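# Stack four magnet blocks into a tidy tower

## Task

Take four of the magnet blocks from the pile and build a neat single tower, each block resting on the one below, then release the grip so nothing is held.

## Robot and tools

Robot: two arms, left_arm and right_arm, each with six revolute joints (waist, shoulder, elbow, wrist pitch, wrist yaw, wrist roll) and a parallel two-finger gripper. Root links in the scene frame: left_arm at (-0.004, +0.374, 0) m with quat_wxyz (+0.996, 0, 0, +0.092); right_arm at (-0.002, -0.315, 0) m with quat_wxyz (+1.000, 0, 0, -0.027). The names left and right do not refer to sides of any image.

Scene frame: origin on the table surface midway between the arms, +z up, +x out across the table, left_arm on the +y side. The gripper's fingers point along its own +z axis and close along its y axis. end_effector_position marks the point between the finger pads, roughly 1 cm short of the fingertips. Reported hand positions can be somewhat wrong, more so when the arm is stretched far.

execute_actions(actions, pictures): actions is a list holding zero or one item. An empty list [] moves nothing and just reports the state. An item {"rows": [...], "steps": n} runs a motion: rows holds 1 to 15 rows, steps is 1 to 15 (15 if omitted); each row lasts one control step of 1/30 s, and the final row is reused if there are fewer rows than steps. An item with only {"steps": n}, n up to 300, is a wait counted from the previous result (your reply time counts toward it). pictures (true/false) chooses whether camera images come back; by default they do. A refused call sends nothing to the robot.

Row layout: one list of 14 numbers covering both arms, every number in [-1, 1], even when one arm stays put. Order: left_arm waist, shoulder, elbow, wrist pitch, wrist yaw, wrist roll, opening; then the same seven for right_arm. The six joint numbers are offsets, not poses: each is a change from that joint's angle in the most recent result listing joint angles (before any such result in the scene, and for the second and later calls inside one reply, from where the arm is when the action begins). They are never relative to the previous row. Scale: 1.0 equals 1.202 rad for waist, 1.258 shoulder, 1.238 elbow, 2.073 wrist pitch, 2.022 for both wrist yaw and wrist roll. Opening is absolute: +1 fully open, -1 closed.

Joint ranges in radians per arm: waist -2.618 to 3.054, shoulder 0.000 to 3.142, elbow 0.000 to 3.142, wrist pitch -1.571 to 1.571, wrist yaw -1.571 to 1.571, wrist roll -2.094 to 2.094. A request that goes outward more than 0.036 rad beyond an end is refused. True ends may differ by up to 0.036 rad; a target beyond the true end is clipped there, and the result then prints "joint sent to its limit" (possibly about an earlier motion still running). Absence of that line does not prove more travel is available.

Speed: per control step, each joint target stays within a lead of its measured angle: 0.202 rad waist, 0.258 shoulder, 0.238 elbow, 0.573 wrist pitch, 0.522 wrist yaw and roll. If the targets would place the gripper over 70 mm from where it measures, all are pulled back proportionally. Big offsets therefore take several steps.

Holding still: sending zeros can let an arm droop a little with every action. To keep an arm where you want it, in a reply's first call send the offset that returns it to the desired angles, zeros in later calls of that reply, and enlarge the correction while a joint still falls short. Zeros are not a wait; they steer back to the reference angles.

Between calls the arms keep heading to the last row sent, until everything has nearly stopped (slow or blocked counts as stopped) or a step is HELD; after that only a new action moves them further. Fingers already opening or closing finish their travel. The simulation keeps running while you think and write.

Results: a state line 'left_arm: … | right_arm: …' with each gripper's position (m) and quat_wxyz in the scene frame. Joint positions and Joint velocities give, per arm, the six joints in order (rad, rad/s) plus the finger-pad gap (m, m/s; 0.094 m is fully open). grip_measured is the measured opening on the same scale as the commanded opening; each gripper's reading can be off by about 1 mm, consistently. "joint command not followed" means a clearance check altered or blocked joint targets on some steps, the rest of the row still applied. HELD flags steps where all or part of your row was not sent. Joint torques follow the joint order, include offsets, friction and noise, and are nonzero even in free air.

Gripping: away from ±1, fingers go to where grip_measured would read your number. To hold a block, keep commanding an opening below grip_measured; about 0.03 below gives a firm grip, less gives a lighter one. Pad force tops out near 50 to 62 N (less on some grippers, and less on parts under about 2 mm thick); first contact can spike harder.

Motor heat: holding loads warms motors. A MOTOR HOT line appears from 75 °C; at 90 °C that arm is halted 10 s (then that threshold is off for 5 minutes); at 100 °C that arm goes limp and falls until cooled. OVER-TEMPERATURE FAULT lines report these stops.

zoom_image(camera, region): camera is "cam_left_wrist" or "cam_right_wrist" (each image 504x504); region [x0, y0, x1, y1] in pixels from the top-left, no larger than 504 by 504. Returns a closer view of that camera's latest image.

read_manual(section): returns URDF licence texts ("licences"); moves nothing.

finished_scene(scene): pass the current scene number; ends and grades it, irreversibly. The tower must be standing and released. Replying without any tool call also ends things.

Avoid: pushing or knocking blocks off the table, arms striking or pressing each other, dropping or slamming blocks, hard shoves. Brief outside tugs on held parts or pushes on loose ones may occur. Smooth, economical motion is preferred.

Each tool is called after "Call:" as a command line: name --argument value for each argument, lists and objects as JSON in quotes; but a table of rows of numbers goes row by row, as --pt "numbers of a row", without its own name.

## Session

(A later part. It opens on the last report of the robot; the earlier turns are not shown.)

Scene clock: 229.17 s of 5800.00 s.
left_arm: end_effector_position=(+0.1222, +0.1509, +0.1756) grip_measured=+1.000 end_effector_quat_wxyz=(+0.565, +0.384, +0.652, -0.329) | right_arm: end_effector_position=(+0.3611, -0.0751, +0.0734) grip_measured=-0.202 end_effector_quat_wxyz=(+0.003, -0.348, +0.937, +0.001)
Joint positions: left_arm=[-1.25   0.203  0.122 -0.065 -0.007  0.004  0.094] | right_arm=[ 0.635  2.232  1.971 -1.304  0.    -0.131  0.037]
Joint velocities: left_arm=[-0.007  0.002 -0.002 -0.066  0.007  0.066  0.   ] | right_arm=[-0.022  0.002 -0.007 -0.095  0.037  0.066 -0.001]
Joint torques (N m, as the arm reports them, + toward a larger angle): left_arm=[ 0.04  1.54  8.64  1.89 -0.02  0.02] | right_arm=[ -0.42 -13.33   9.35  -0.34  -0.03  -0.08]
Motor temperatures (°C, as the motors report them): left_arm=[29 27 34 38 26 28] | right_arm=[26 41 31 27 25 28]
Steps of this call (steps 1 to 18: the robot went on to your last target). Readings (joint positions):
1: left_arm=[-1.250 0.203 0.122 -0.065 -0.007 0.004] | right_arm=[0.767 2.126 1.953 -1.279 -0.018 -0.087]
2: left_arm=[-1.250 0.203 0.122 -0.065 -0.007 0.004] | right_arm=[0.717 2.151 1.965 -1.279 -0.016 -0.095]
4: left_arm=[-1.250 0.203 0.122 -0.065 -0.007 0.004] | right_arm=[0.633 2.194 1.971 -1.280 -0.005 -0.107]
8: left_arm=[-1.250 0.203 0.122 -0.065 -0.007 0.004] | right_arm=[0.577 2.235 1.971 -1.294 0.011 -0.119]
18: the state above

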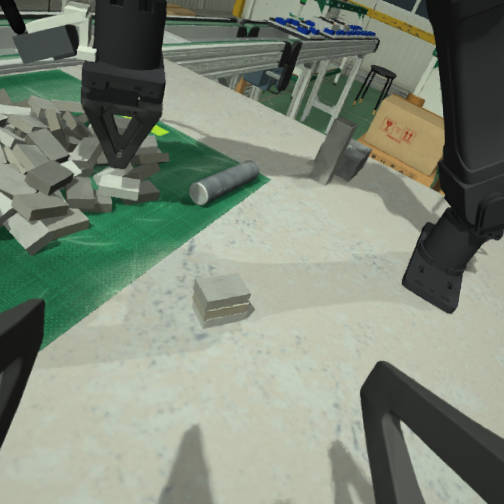

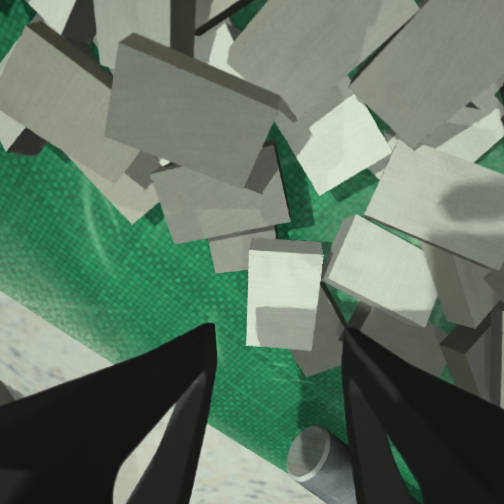

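Call:
execute_actions --actions '[{"rows":[[0,0,0,0,0,0,1,0,0.008,-0.015,0.008,0,0,-0.3],[0,0,0,0,0,0,1,0,0.013,-0.025,0.012,0,0,-0.33],[0,0,0,0,0,0,1,0,0.018,-0.032,0.017,0,0,-0.33],[0,0,0,0,0,0,1,0,0.023,-0.039,0.022,0,0,-0.33],[0,0,0,0,0,0,1,0,0.028,-0.045,0.027,0,0,-0.33],[0,0,0,0,0,0,1,0,0.032,-0.045,0.03,0,0,-0.33]]}]'

Scene clock: 234.63 s of 5800.00 s.
left_arm: end_effector_position=(+0.1222, +0.1509, +0.1756) grip_measured=+1.000 end_effector_quat_wxyz=(+0.565, +0.384, +0.652, -0.329) | right_arm: end_effector_position=(+0.3578, -0.0774, +0.0446) grip_measured=-0.328 end_effector_quat_wxyz=(-0.020, -0.349, +0.937, -0.005)
Joint positions: left_arm=[-1.25   0.203  0.122 -0.065 -0.007  0.004  0.094] | right_arm=[ 0.634  2.276  1.929 -1.265  0.    -0.131  0.032]
Joint velocities: left_arm=[-0.002 -0.012 -0.002  0.051  0.022  0.037  0.   ] | right_arm=[-0.002 -0.002 -0.007  0.007 -0.022 -0.007 -0.001]
Joint torques (N m, as the arm reports them, + toward a larger angle): left_arm=[-0.06  1.6   8.68  1.85  0.01  0.03] | right_arm=[  0.   -12.3    5.65  -0.09  -0.01   0.  ]
Motor temperatures (°C, as the motors report them): left_arm=[29 27 34 38 26 28] | right_arm=[26 42 31 26 25 28]
Steps of this call (steps 1 to 15: the robot went on to your last target; steps 16 to 90: nothing new was sent; then 1.97 s passed at rest; steps 91 to 105: all 15 steps of this action). Readings (joint positions):
91: left_arm=[-1.250 0.203 0.122 -0.065 -0.007 0.004] | right_arm=[0.634 2.232 1.971 -1.305 0.000 -0.131]
92: left_arm=[-1.250 0.203 0.122 -0.065 -0.007 0.004] | right_arm=[0.634 2.232 1.971 -1.304 0.000 -0.131]
94: left_arm=[-1.250 0.203 0.122 -0.065 -0.007 0.004] | right_arm=[0.634 2.235 1.963 -1.295 0.000 -0.131]
98: left_arm=[-1.250 0.203 0.122 -0.065 -0.007 0.004] | right_arm=[0.634 2.257 1.941 -1.275 0.000 -0.131]
105: the state above

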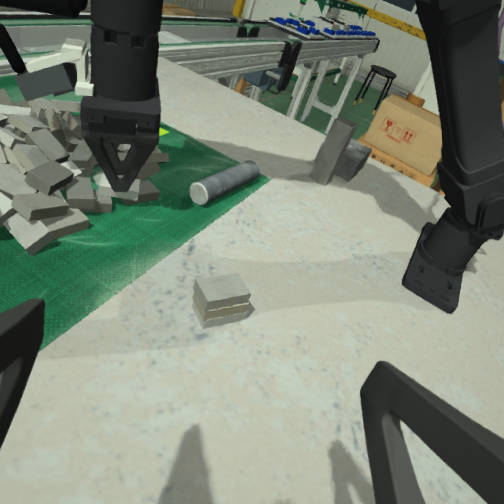

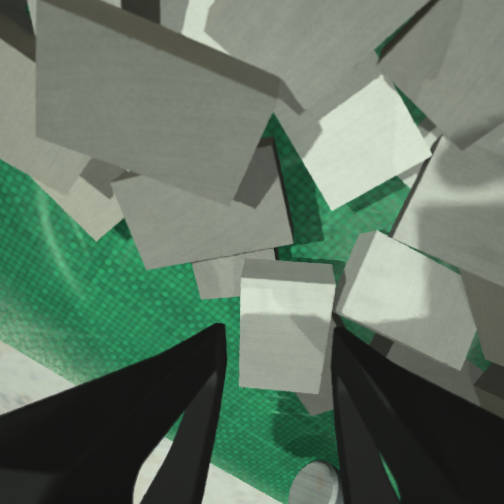

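Call:
execute_actions --actions '[{"rows":[[0,0,0,0,0,0,1,0,0,0,0,0.009,0,-0.33],[0,0,0,0,0,0,1,0,0,0,0,0.009,0,-0.33],[0,0,0,0,0,0,1,0,0,0,0.01,0.009,0,-0.33],[0,0,0,0,0,0,1,0,0.01,0,0.012,0.009,0,-0.33],[0,0,0,0,0,0,1,0,0.016,0,0.012,0.009,0,-0.33],[0,0,0,0,0,0,1,0,0.022,0,0.012,0.009,0,-0.33]]}]'

Scene clock: 237.47 s of 5800.00 s.
left_arm: end_effector_position=(+0.1222, +0.1509, +0.1756) grip_measured=+1.000 end_effector_quat_wxyz=(+0.565, +0.384, +0.652, -0.329) | right_arm: end_effector_position=(+0.3586, -0.0790, +0.0359) grip_measured=-0.328 end_effector_quat_wxyz=(-0.026, -0.349, +0.937, -0.011)
Joint positions: left_arm=[-1.25   0.203  0.122 -0.065 -0.007  0.004  0.094] | right_arm=[ 0.634  2.297  1.929 -1.259  0.01  -0.131  0.032]
Joint velocities: left_arm=[-0.017  0.012 -0.002 -0.022 -0.007 -0.007  0.   ] | right_arm=[-0.002 -0.007 -0.007  0.037 -0.022 -0.022 -0.001]
Joint torques (N m, as the arm reports them, + toward a larger angle): left_arm=[-0.06  1.73  8.67  1.85  0.    0.  ] | right_arm=[ -0.01 -11.4    6.87  -0.13   0.06  -0.01]
Motor temperatures (°C, as the motors report them): left_arm=[29 27 34 38 26 28] | right_arm=[25 43 31 27 25 28]
Steps of this call (steps 1 to 15: the robot went on to your last target; steps 16 to 70: nothing new was sent; steps 71 to 85: all 15 steps of this action). Readings (joint positions):
71: left_arm=[-1.250 0.203 0.122 -0.065 -0.007 0.004] | right_arm=[0.634 2.276 1.929 -1.260 0.002 -0.131]
72: left_arm=[-1.250 0.203 0.122 -0.065 -0.007 0.004] | right_arm=[0.634 2.276 1.929 -1.260 0.005 -0.131]
74: left_arm=[-1.250 0.203 0.122 -0.065 -0.007 0.004] | right_arm=[0.634 2.276 1.929 -1.260 0.008 -0.131]
78: left_arm=[-1.250 0.203 0.122 -0.065 -0.007 0.004] | right_arm=[0.634 2.287 1.929 -1.259 0.010 -0.131]
85: the state above

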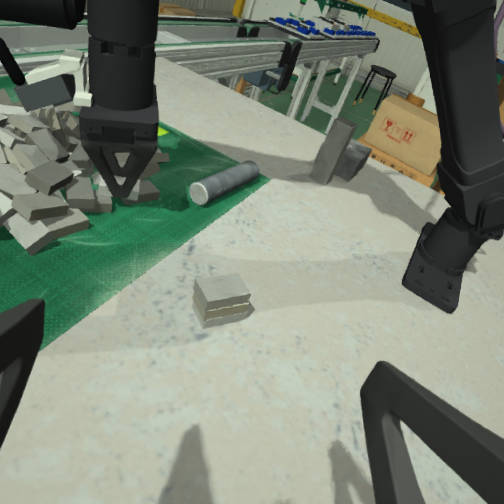

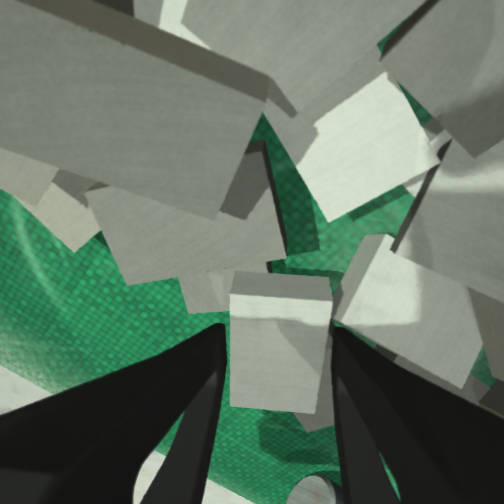

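Call:
execute_actions --actions '[{"rows":[[0,0,0,0,0,0,1,0,0.005,0,0,0,0,-0.37],[0,0,0,0,0,0,1,0,0.005,0,0,0,0,-0.41],[0,0,0,0,0,0,1,0,0.005,0,0,0,0,-0.44],[0,0,0,0,0,0,1,0,0.005,0,0,0,0,-0.47],[0,0,0,0,0,0,1,0,0.005,0,0,0,0,-0.5],[0,0,0,0,0,0,1,0,0.005,0,0,0,0,-0.53]],"steps":10}]'

Scene clock: 239.43 s of 5800.00 s.
left_arm: end_effector_position=(+0.1222, +0.1509, +0.1756) grip_measured=+1.000 end_effector_quat_wxyz=(+0.565, +0.384, +0.652, -0.329) | right_arm: end_effector_position=(+0.3585, -0.0789, +0.0359) grip_measured=-0.476 end_effector_quat_wxyz=(-0.026, -0.349, +0.937, -0.011)
Joint positions: left_arm=[-1.25   0.203  0.122 -0.065 -0.007  0.004  0.094] | right_arm=[ 0.634  2.297  1.929 -1.259  0.009 -0.131  0.025]
Joint velocities: left_arm=[ 0.007 -0.022 -0.002  0.007  0.007  0.037  0.   ] | right_arm=[ 0.007  0.007 -0.012  0.022  0.081  0.022  0.   ]
Joint torques (N m, as the arm reports them, + toward a larger angle): left_arm=[-0.04  1.57  8.58  1.88  0.    0.01] | right_arm=[ -0.02 -11.46   6.83  -0.29   0.    -0.01]
Motor temperatures (°C, as the motors report them): left_arm=[29 27 34 39 26 28] | right_arm=[25 43 31 27 25 28]
Steps of this call (steps 1 to 15: the robot went on to your last target; steps 16 to 49: nothing new was sent; steps 50 to 59: all 10 steps of this action). Readings (joint positions):
50: left_arm=[-1.250 0.203 0.122 -0.065 -0.007 0.004] | right_arm=[0.634 2.297 1.929 -1.259 0.010 -0.131]
51: left_arm=[-1.250 0.203 0.122 -0.065 -0.007 0.004] | right_arm=[0.634 2.297 1.929 -1.259 0.010 -0.131]
53: left_arm=[-1.250 0.203 0.122 -0.065 -0.007 0.004] | right_arm=[0.634 2.297 1.929 -1.259 0.010 -0.131]
57: left_arm=[-1.250 0.203 0.122 -0.065 -0.007 0.004] | right_arm=[0.634 2.297 1.929 -1.259 0.009 -0.131]
59: the state above

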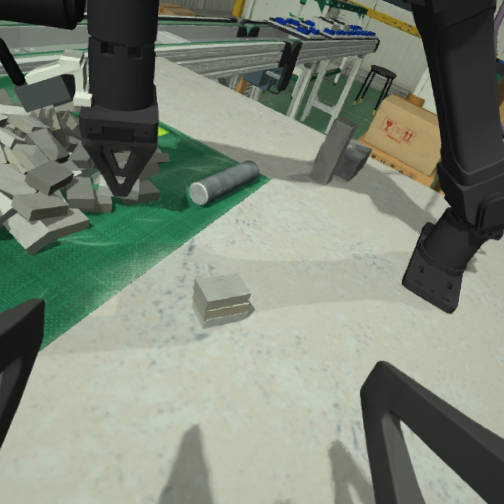

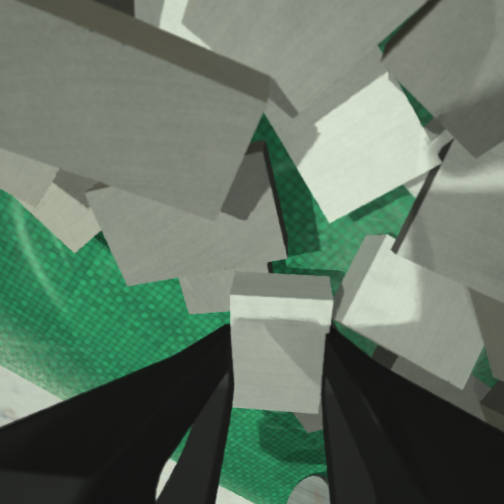

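Call:
execute_actions --actions '[{"rows":[[0,0,0,0,0,0,1,0,-0.025,0,-0.01,0,0,-0.53],[0,0,0,0,0,0,1,0,-0.045,0,-0.02,0,0,-0.53],[0,0,0,0,0,0,1,0,-0.07,0,-0.03,0,0,-0.53],[0,0,0,0,0,0,1,0,-0.1,0,-0.04,0,0,-0.53],[0,0,0,0,0,0,1,0,-0.13,0,-0.05,0,0,-0.53],[0,0,0,0,0,0,1,0.03,-0.16,-0.02,-0.05,0,0,-0.53],[0,0,0,0,0,0,1,0.06,-0.19,-0.05,-0.05,0,0.01,-0.53],[0,0,0,0,0,0,1,0.1,-0.22,-0.08,-0.04,-0.006,0.02,-0.53],[0,0,0,0,0,0,1,0.14,-0.25,-0.12,-0.03,-0.006,0.03,-0.53],[0,0,0,0,0,0,1,0.19,-0.28,-0.16,-0.02,-0.006,0.04,-0.53],[0,0,0,0,0,0,1,0.24,-0.3,-0.2,-0.005,-0.006,0.05,-0.53],[0,0,0,0,0,0,1,0.28,-0.32,-0.24,0.01,-0.006,0.065,-0.53],[0,0,0,0,0,0,1,0.31,-0.335,-0.28,0.03,-0.006,0.065,-0.53],[0,0,0,0,0,0,1,0.335,-0.348,-0.32,0.045,-0.006,0.065,-0.53],[0,0,0,0,0,0,1,0.354,-0.348,-0.356,0.054,-0.006,0.065,-0.53]]}]' --pictures false

Call:
execute_actions --actions '[{"steps":18}]'

Call:
zoom_image --camera "cam_left_wrist" --region '[160,220,310,350]'

Scene clock: 247.13 s of 5800.00 s.
left_arm: end_effector_position=(+0.1222, +0.1509, +0.1756) grip_measured=+1.000 end_effector_quat_wxyz=(+0.565, +0.384, +0.652, -0.329) | right_arm: end_effector_position=(+0.2237, -0.0131, +0.1253) grip_measured=-0.476 end_effector_quat_wxyz=(+0.053, -0.468, +0.882, +0.019)
Joint positions: left_arm=[-1.25   0.203  0.122 -0.065 -0.007  0.004  0.094] | right_arm=[ 0.984  1.868  1.632 -1.222  0.012 -0.046  0.025]
Joint velocities: left_arm=[ 0.017 -0.007 -0.002 -0.081  0.022  0.037  0.   ] | right_arm=[ 1.663 -0.525 -1.56   0.711 -0.198  0.271 -0.   ]
Joint torques (N m, as the arm reports them, + toward a larger angle): left_arm=[ 0.09  1.65  8.63  1.88 -0.02 -0.01] | right_arm=[-2.22 -7.01  3.33 -0.29  0.08  0.04]
Motor temperatures (°C, as the motors report them): left_arm=[29 27 34 39 26 28] | right_arm=[26 43 31 26 25 28]
Steps of this call (steps 1 to 15: the robot went on to your last target; steps 16 to 90: nothing new was sent; then 4.20 s passed at rest; steps 91 to 105: all 15 steps of this action). Readings (joint positions):
91: left_arm=[-1.250 0.203 0.122 -0.065 -0.007 0.004] | right_arm=[0.634 2.297 1.929 -1.259 0.009 -0.131]
92: left_arm=[-1.250 0.203 0.122 -0.065 -0.007 0.004] | right_arm=[0.634 2.294 1.929 -1.261 0.009 -0.131]
94: left_arm=[-1.250 0.203 0.122 -0.065 -0.007 0.004] | right_arm=[0.634 2.275 1.929 -1.276 0.009 -0.131]
98: left_arm=[-1.250 0.203 0.122 -0.065 -0.007 0.004] | right_arm=[0.656 2.134 1.886 -1.302 0.015 -0.122]
105: the state above

Scene clock: 247.73 s of 5800.00 s.
left_arm: end_effector_position=(+0.1222, +0.1509, +0.1756) grip_measured=+1.000 end_effector_quat_wxyz=(+0.565, +0.384, +0.652, -0.329) | right_arm: end_effector_position=(+0.1837, -0.0158, +0.0847) grip_measured=-0.476 end_effector_quat_wxyz=(+0.005, -0.486, +0.874, +0.007)
Joint positions: left_arm=[-1.25   0.203  0.122 -0.065 -0.007  0.004  0.094] | right_arm=[ 1.061  1.876  1.487 -1.167 -0.007 -0.007  0.025]
Joint velocities: left_arm=[ 0.012 -0.002  0.007 -0.022  0.051  0.037  0.   ] | right_arm=[-0.017 -0.002 -0.012 -0.037  0.051  0.007 -0.001]
Joint torques (N m, as the arm reports them, + toward a larger angle): left_arm=[ 0.07  1.45  8.64  1.88 -0.01  0.01] | right_arm=[ -0.09 -10.25   7.1    0.02   0.03   0.11]
Motor temperatures (°C, as the motors report them): left_arm=[29 27 34 39 26 28] | right_arm=[26 43 31 26 25 28]
Steps of this call (steps 1 to 18: the robot went on to your last target). Readings (joint positions):
1: left_arm=[-1.250 0.203 0.122 -0.065 -0.007 0.004] | right_arm=[1.036 1.858 1.585 -1.208 0.003 -0.039]
2: left_arm=[-1.250 0.203 0.122 -0.065 -0.007 0.004] | right_arm=[1.076 1.858 1.550 -1.202 -0.008 -0.034]
4: left_arm=[-1.250 0.203 0.122 -0.065 -0.007 0.004] | right_arm=[1.109 1.869 1.503 -1.197 -0.022 -0.026]
8: left_arm=[-1.250 0.203 0.122 -0.065 -0.007 0.004] | right_arm=[1.079 1.876 1.487 -1.188 -0.018 -0.015]
18: the state above

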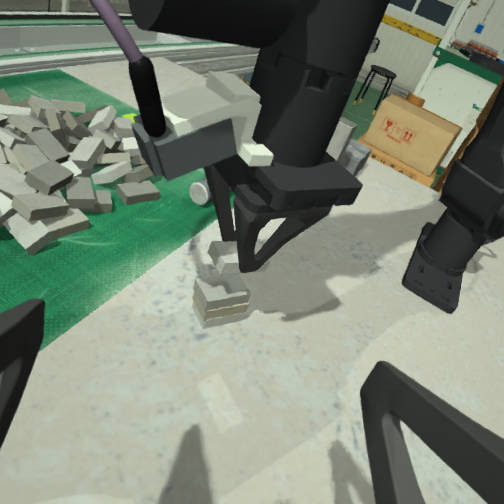

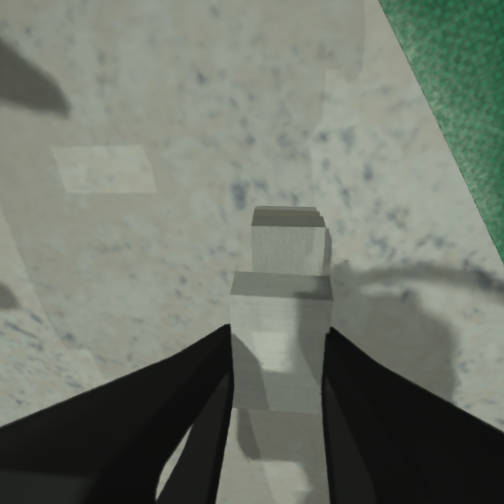

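Region (160, 220, 310, 350) of cam_left_wrist's 504x504 image, scaled by 3.360, with more detail than that image has; it fills the top 437 rows of this view, and the rest is white.

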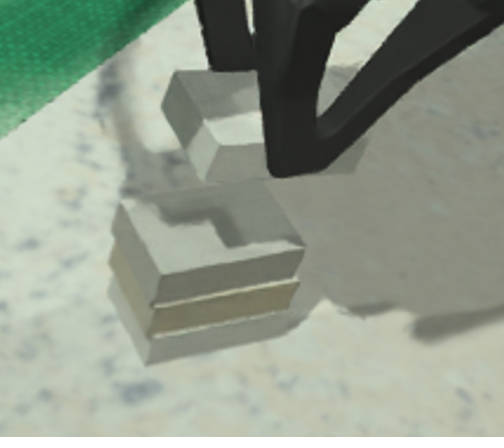

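Call:
execute_actions --actions '[{"rows":[[0,0,0,0,0,0,1,0,0.012,-0.015,0.01,0.008,0,-0.53],[0,0,0,0,0,0,1,0,0.018,-0.025,0.016,0.008,0,-0.53],[0,0,0,0,0,0,1,0,0.024,-0.03,0.022,0.008,0,-0.53],[0,0,0,0,0,0,1,0,0.03,-0.033,0.028,0.008,0,-0.53],[0,0,0,0,0,0,1,0,0.035,-0.033,0.034,0.008,0,-0.53]]}]'

Call:
zoom_image --camera "cam_left_wrist" --region '[160,220,310,350]'

Scene clock: 251.67 s of 5800.00 s.
left_arm: end_effector_position=(+0.1222, +0.1509, +0.1756) grip_measured=+1.000 end_effector_quat_wxyz=(+0.565, +0.384, +0.652, -0.329) | right_arm: end_effector_position=(+0.1860, -0.0153, +0.0617) grip_measured=-0.476 end_effector_quat_wxyz=(-0.005, -0.485, +0.874, -0.004)
Joint positions: left_arm=[-1.25   0.203  0.122 -0.065 -0.007  0.004  0.094] | right_arm=[ 1.061  1.924  1.459 -1.118  0.002 -0.006  0.025]
Joint velocities: left_arm=[-0.002 -0.007  0.002 -0.022  0.037 -0.037  0.   ] | right_arm=[-0.012 -0.002  0.012 -0.007 -0.037 -0.007  0.001]
Joint torques (N m, as the arm reports them, + toward a larger angle): left_arm=[-0.08  1.66  8.64  1.88 -0.01  0.01] | right_arm=[-0.01 -9.33  5.69 -0.08  0.07 -0.03]
Motor temperatures (°C, as the motors report them): left_arm=[29 27 34 39 26 28] | right_arm=[26 43 31 27 25 28]
Steps of this call (steps 1 to 15: the robot went on to your last target; steps 16 to 90: nothing new was sent; then 0.43 s passed at rest; steps 91 to 105: all 15 steps of this action). Readings (joint positions):
91: left_arm=[-1.250 0.203 0.122 -0.065 -0.007 0.004] | right_arm=[1.061 1.877 1.487 -1.165 -0.006 -0.006]
92: left_arm=[-1.250 0.203 0.122 -0.065 -0.007 0.004] | right_arm=[1.061 1.879 1.487 -1.164 -0.004 -0.006]
94: left_arm=[-1.250 0.203 0.122 -0.065 -0.007 0.004] | right_arm=[1.061 1.887 1.482 -1.152 -0.002 -0.006]
98: left_arm=[-1.250 0.203 0.122 -0.065 -0.007 0.004] | right_arm=[1.061 1.916 1.465 -1.129 0.001 -0.006]
105: the state above

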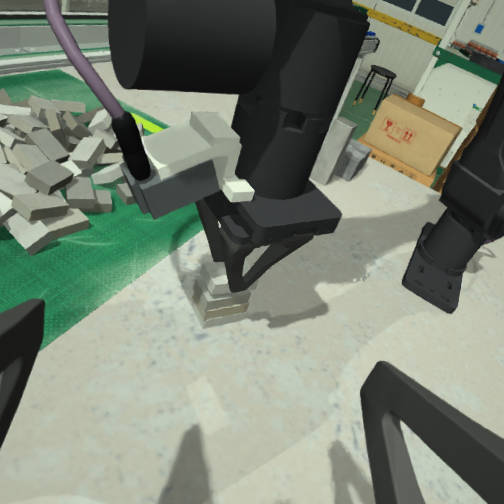

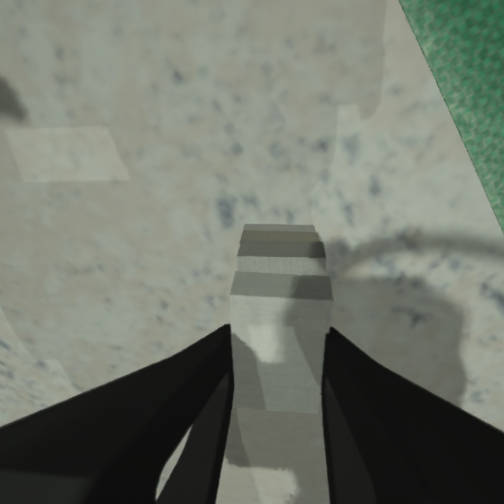

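Region (160, 220, 310, 350) of cam_left_wrist's 504x504 image, scaled by 3.360, with more detail than that image has; it fills the top 437 rows of this view, and the rest is white.

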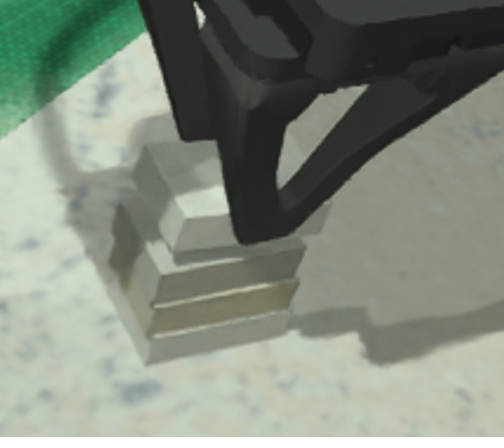

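Call:
execute_actions --actions '[{"rows":[[0,0,0,0,0,0,1,0,0,0,0.015,0,0,-0.53],[0,0,0,0,0,0,1,0,0,0,0.015,0,0,-0.53],[0,0,0,0,0,0,1,0,0.01,0,0.015,0,0,-0.53],[0,0,0,0,0,0,1,0,0.015,0,0.015,0,0,-0.53],[0,0,0,0,0,0,1,0,0.019,0,0.015,0,0,-0.53],[0,0,0,0,0,0,1,0,0.023,0,0.015,0,0,-0.53],[0,0,0,0,0,0,1,0,0.026,0,0.015,0,0,-0.53]]}]'

Call:
zoom_image --camera "cam_left_wrist" --region '[160,220,310,350]'

Scene clock: 255.50 s of 5800.00 s.
left_arm: end_effector_position=(+0.1222, +0.1509, +0.1756) grip_measured=+1.000 end_effector_quat_wxyz=(+0.565, +0.384, +0.652, -0.329) | right_arm: end_effector_position=(+0.1870, -0.0137, +0.0548) grip_measured=-0.476 end_effector_quat_wxyz=(-0.008, -0.485, +0.874, -0.006)
Joint positions: left_arm=[-1.25   0.203  0.122 -0.065 -0.007  0.004  0.094] | right_arm=[ 1.061  1.944  1.459 -1.105  0.002 -0.006  0.025]
Joint velocities: left_arm=[ 0.017  0.002 -0.002 -0.066 -0.007 -0.066  0.   ] | right_arm=[-0.002 -0.012 -0.017  0.007  0.051  0.007 -0.   ]
Joint torques (N m, as the arm reports them, + toward a larger angle): left_arm=[-0.11  1.48  8.68  1.9   0.   -0.01] | right_arm=[-0.02 -8.19  6.75 -0.04  0.   -0.01]
Motor temperatures (°C, as the motors report them): left_arm=[29 27 34 39 26 28] | right_arm=[25 42 31 27 25 28]
Steps of this call (steps 1 to 15: the robot went on to your last target; steps 16 to 90: nothing new was sent; then 0.33 s passed at rest; steps 91 to 105: all 15 steps of this action). Readings (joint positions):
91: left_arm=[-1.250 0.203 0.122 -0.065 -0.007 0.004] | right_arm=[1.061 1.924 1.459 -1.113 0.002 -0.006]
92: left_arm=[-1.250 0.203 0.122 -0.065 -0.007 0.004] | right_arm=[1.061 1.924 1.459 -1.112 0.002 -0.006]
94: left_arm=[-1.250 0.203 0.122 -0.065 -0.007 0.004] | right_arm=[1.061 1.925 1.459 -1.109 0.002 -0.006]
98: left_arm=[-1.250 0.203 0.122 -0.065 -0.007 0.004] | right_arm=[1.061 1.943 1.459 -1.105 0.002 -0.006]
105: the state above

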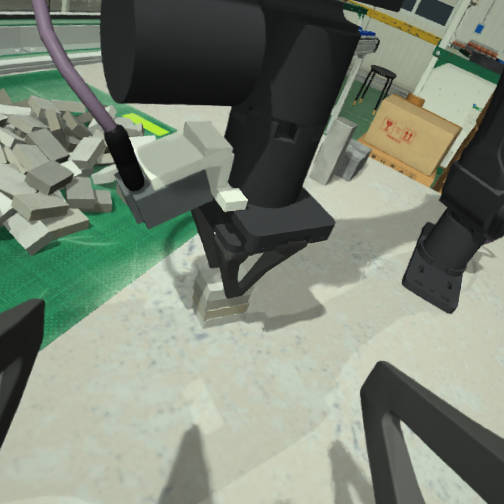

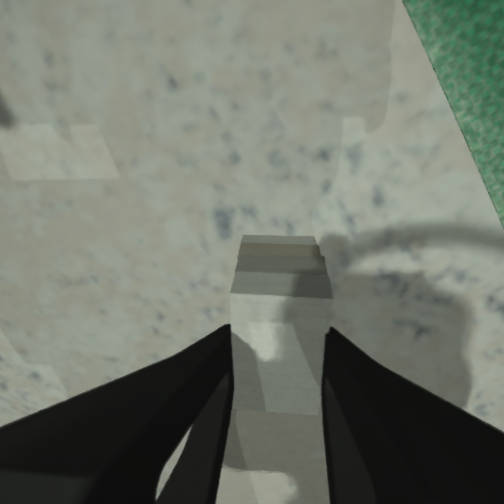

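Region (160, 220, 310, 350) of cam_left_wrist's 504x504 image, scaled by 3.360, with more detail than that image has; it fills the top 437 rows of this view, and the rest is white.

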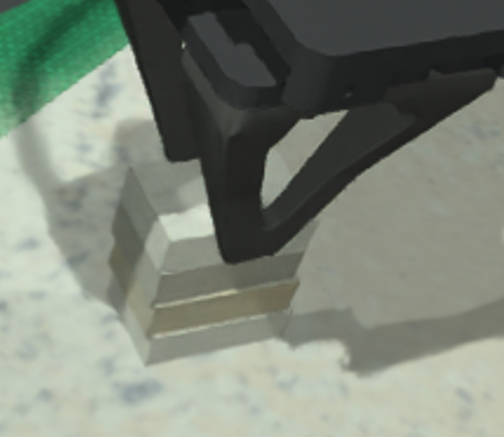

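Call:
execute_actions --actions '[{"rows":[[0,0,0,0,0,0,1,0,0,0,0,0,0,-0.45],[0,0,0,0,0,0,1,0,0,0,0,0,0,-0.38],[0,0,0,0,0,0,1,0,0,0,0,0,0,-0.2],[0,0,0,0,0,0,1,0,0,0.02,0,0,0,0],[0,0,0,0,0,0,1,0,-0.01,0.05,-0.02,0,0,0],[0,0,0,0,0,0,1,0,-0.02,0.08,-0.04,0,0,0],[0,0,0,0,0,0,1,0,-0.035,0.11,-0.07,0,0,0],[0,0,0,0,0,0,1,0,-0.05,0.14,-0.1,0,0,0],[0,0,0,0,0,0,1,0,-0.07,0.16,-0.13,0,0,0],[0,0,0,0,0,0,1,0,-0.09,0.18,-0.16,0,0,0]]}]' --pictures false

Call:
execute_actions --actions '[{"steps":10}]'

Call:
zoom_image --camera "cam_left_wrist" --region '[160,220,310,350]'

Scene clock: 260.10 s of 5800.00 s.
left_arm: end_effector_position=(+0.1222, +0.1509, +0.1756) grip_measured=+1.000 end_effector_quat_wxyz=(+0.565, +0.384, +0.652, -0.329) | right_arm: end_effector_position=(+0.1842, -0.0182, +0.1462) grip_measured=-0.002 end_effector_quat_wxyz=(+0.024, -0.485, +0.874, +0.012)
Joint positions: left_arm=[-1.25   0.203  0.122 -0.065 -0.007  0.004  0.094] | right_arm=[ 1.061  1.825  1.665 -1.358  0.002 -0.006  0.047]
Joint velocities: left_arm=[ 0.002  0.007 -0.002 -0.037  0.022 -0.022  0.   ] | right_arm=[-0.017 -0.232  0.129 -0.418 -0.022 -0.022 -0.   ]
Joint torques (N m, as the arm reports them, + toward a larger angle): left_arm=[-0.02  1.7   8.64  1.87  0.   -0.01] | right_arm=[-0.01 -6.64  7.92 -0.28 -0.01 -0.02]
Motor temperatures (°C, as the motors report them): left_arm=[29 27 34 39 26 28] | right_arm=[25 42 31 27 25 28]
Steps of this call (steps 1 to 15: the robot went on to your last target; steps 16 to 90: nothing new was sent; then 1.10 s passed at rest; steps 91 to 105: all 15 steps of this action). Readings (joint positions):
91: left_arm=[-1.250 0.203 0.122 -0.065 -0.007 0.004] | right_arm=[1.061 1.944 1.459 -1.105 0.002 -0.006]
92: left_arm=[-1.250 0.203 0.122 -0.065 -0.007 0.004] | right_arm=[1.061 1.944 1.459 -1.105 0.002 -0.006]
94: left_arm=[-1.250 0.203 0.122 -0.065 -0.007 0.004] | right_arm=[1.061 1.944 1.459 -1.105 0.002 -0.006]
98: left_arm=[-1.250 0.203 0.122 -0.065 -0.007 0.004] | right_arm=[1.061 1.942 1.525 -1.177 0.002 -0.006]
105: the state above

Scene clock: 260.43 s of 5800.00 s.
left_arm: end_effector_position=(+0.1222, +0.1509, +0.1756) grip_measured=+1.000 end_effector_quat_wxyz=(+0.565, +0.384, +0.652, -0.329) | right_arm: end_effector_position=(+0.1767, -0.0301, +0.1462) grip_measured=-0.002 end_effector_quat_wxyz=(-0.002, -0.485, +0.874, -0.002)
Joint positions: left_arm=[-1.25   0.203  0.122 -0.065 -0.007  0.004  0.094] | right_arm=[ 1.061  1.826  1.667 -1.417  0.002 -0.006  0.047]
Joint velocities: left_arm=[ 0.017 -0.002 -0.002  0.022 -0.051  0.037  0.   ] | right_arm=[ 0.002 -0.002  0.007 -0.081 -0.007 -0.037 -0.001]
Joint torques (N m, as the arm reports them, + toward a larger angle): left_arm=[-0.07  1.64  8.69  1.86  0.01  0.  ] | right_arm=[ 0.   -7.9   8.14 -0.29 -0.01 -0.02]
Motor temperatures (°C, as the motors report them): left_arm=[29 27 34 39 26 28] | right_arm=[25 42 31 27 25 28]
Steps of this call (steps 1 to 10: the robot went on to your last target). Readings (joint positions):
1: left_arm=[-1.250 0.203 0.122 -0.065 -0.007 0.004] | right_arm=[1.061 1.820 1.667 -1.371 0.002 -0.006]
2: left_arm=[-1.250 0.203 0.122 -0.065 -0.007 0.004] | right_arm=[1.061 1.819 1.667 -1.382 0.002 -0.006]
4: left_arm=[-1.250 0.203 0.122 -0.065 -0.007 0.004] | right_arm=[1.061 1.824 1.667 -1.399 0.002 -0.006]
8: left_arm=[-1.250 0.203 0.122 -0.065 -0.007 0.004] | right_arm=[1.061 1.826 1.667 -1.414 0.002 -0.006]
10: the state above

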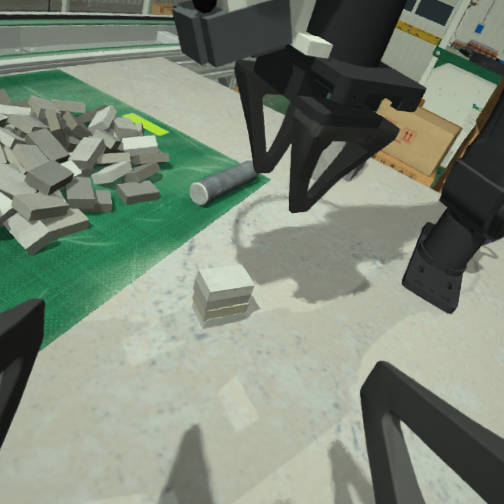

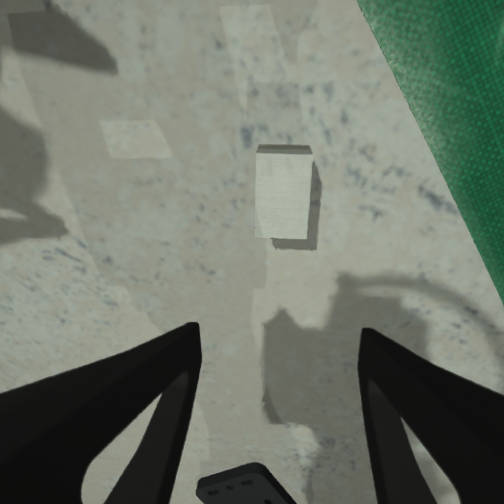

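Region (160, 220, 310, 350) of cam_left_wrist's 504x504 image, scaled by 3.360, with more detail than that image has; it fills the top 437 rows of this view, and the rest is white.

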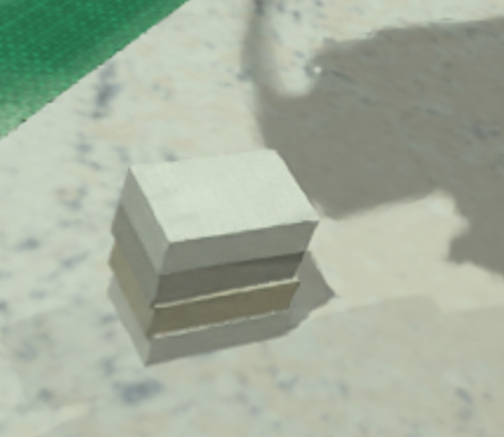

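Call:
finished_scene --scene 1

The scene is finished: the task was done.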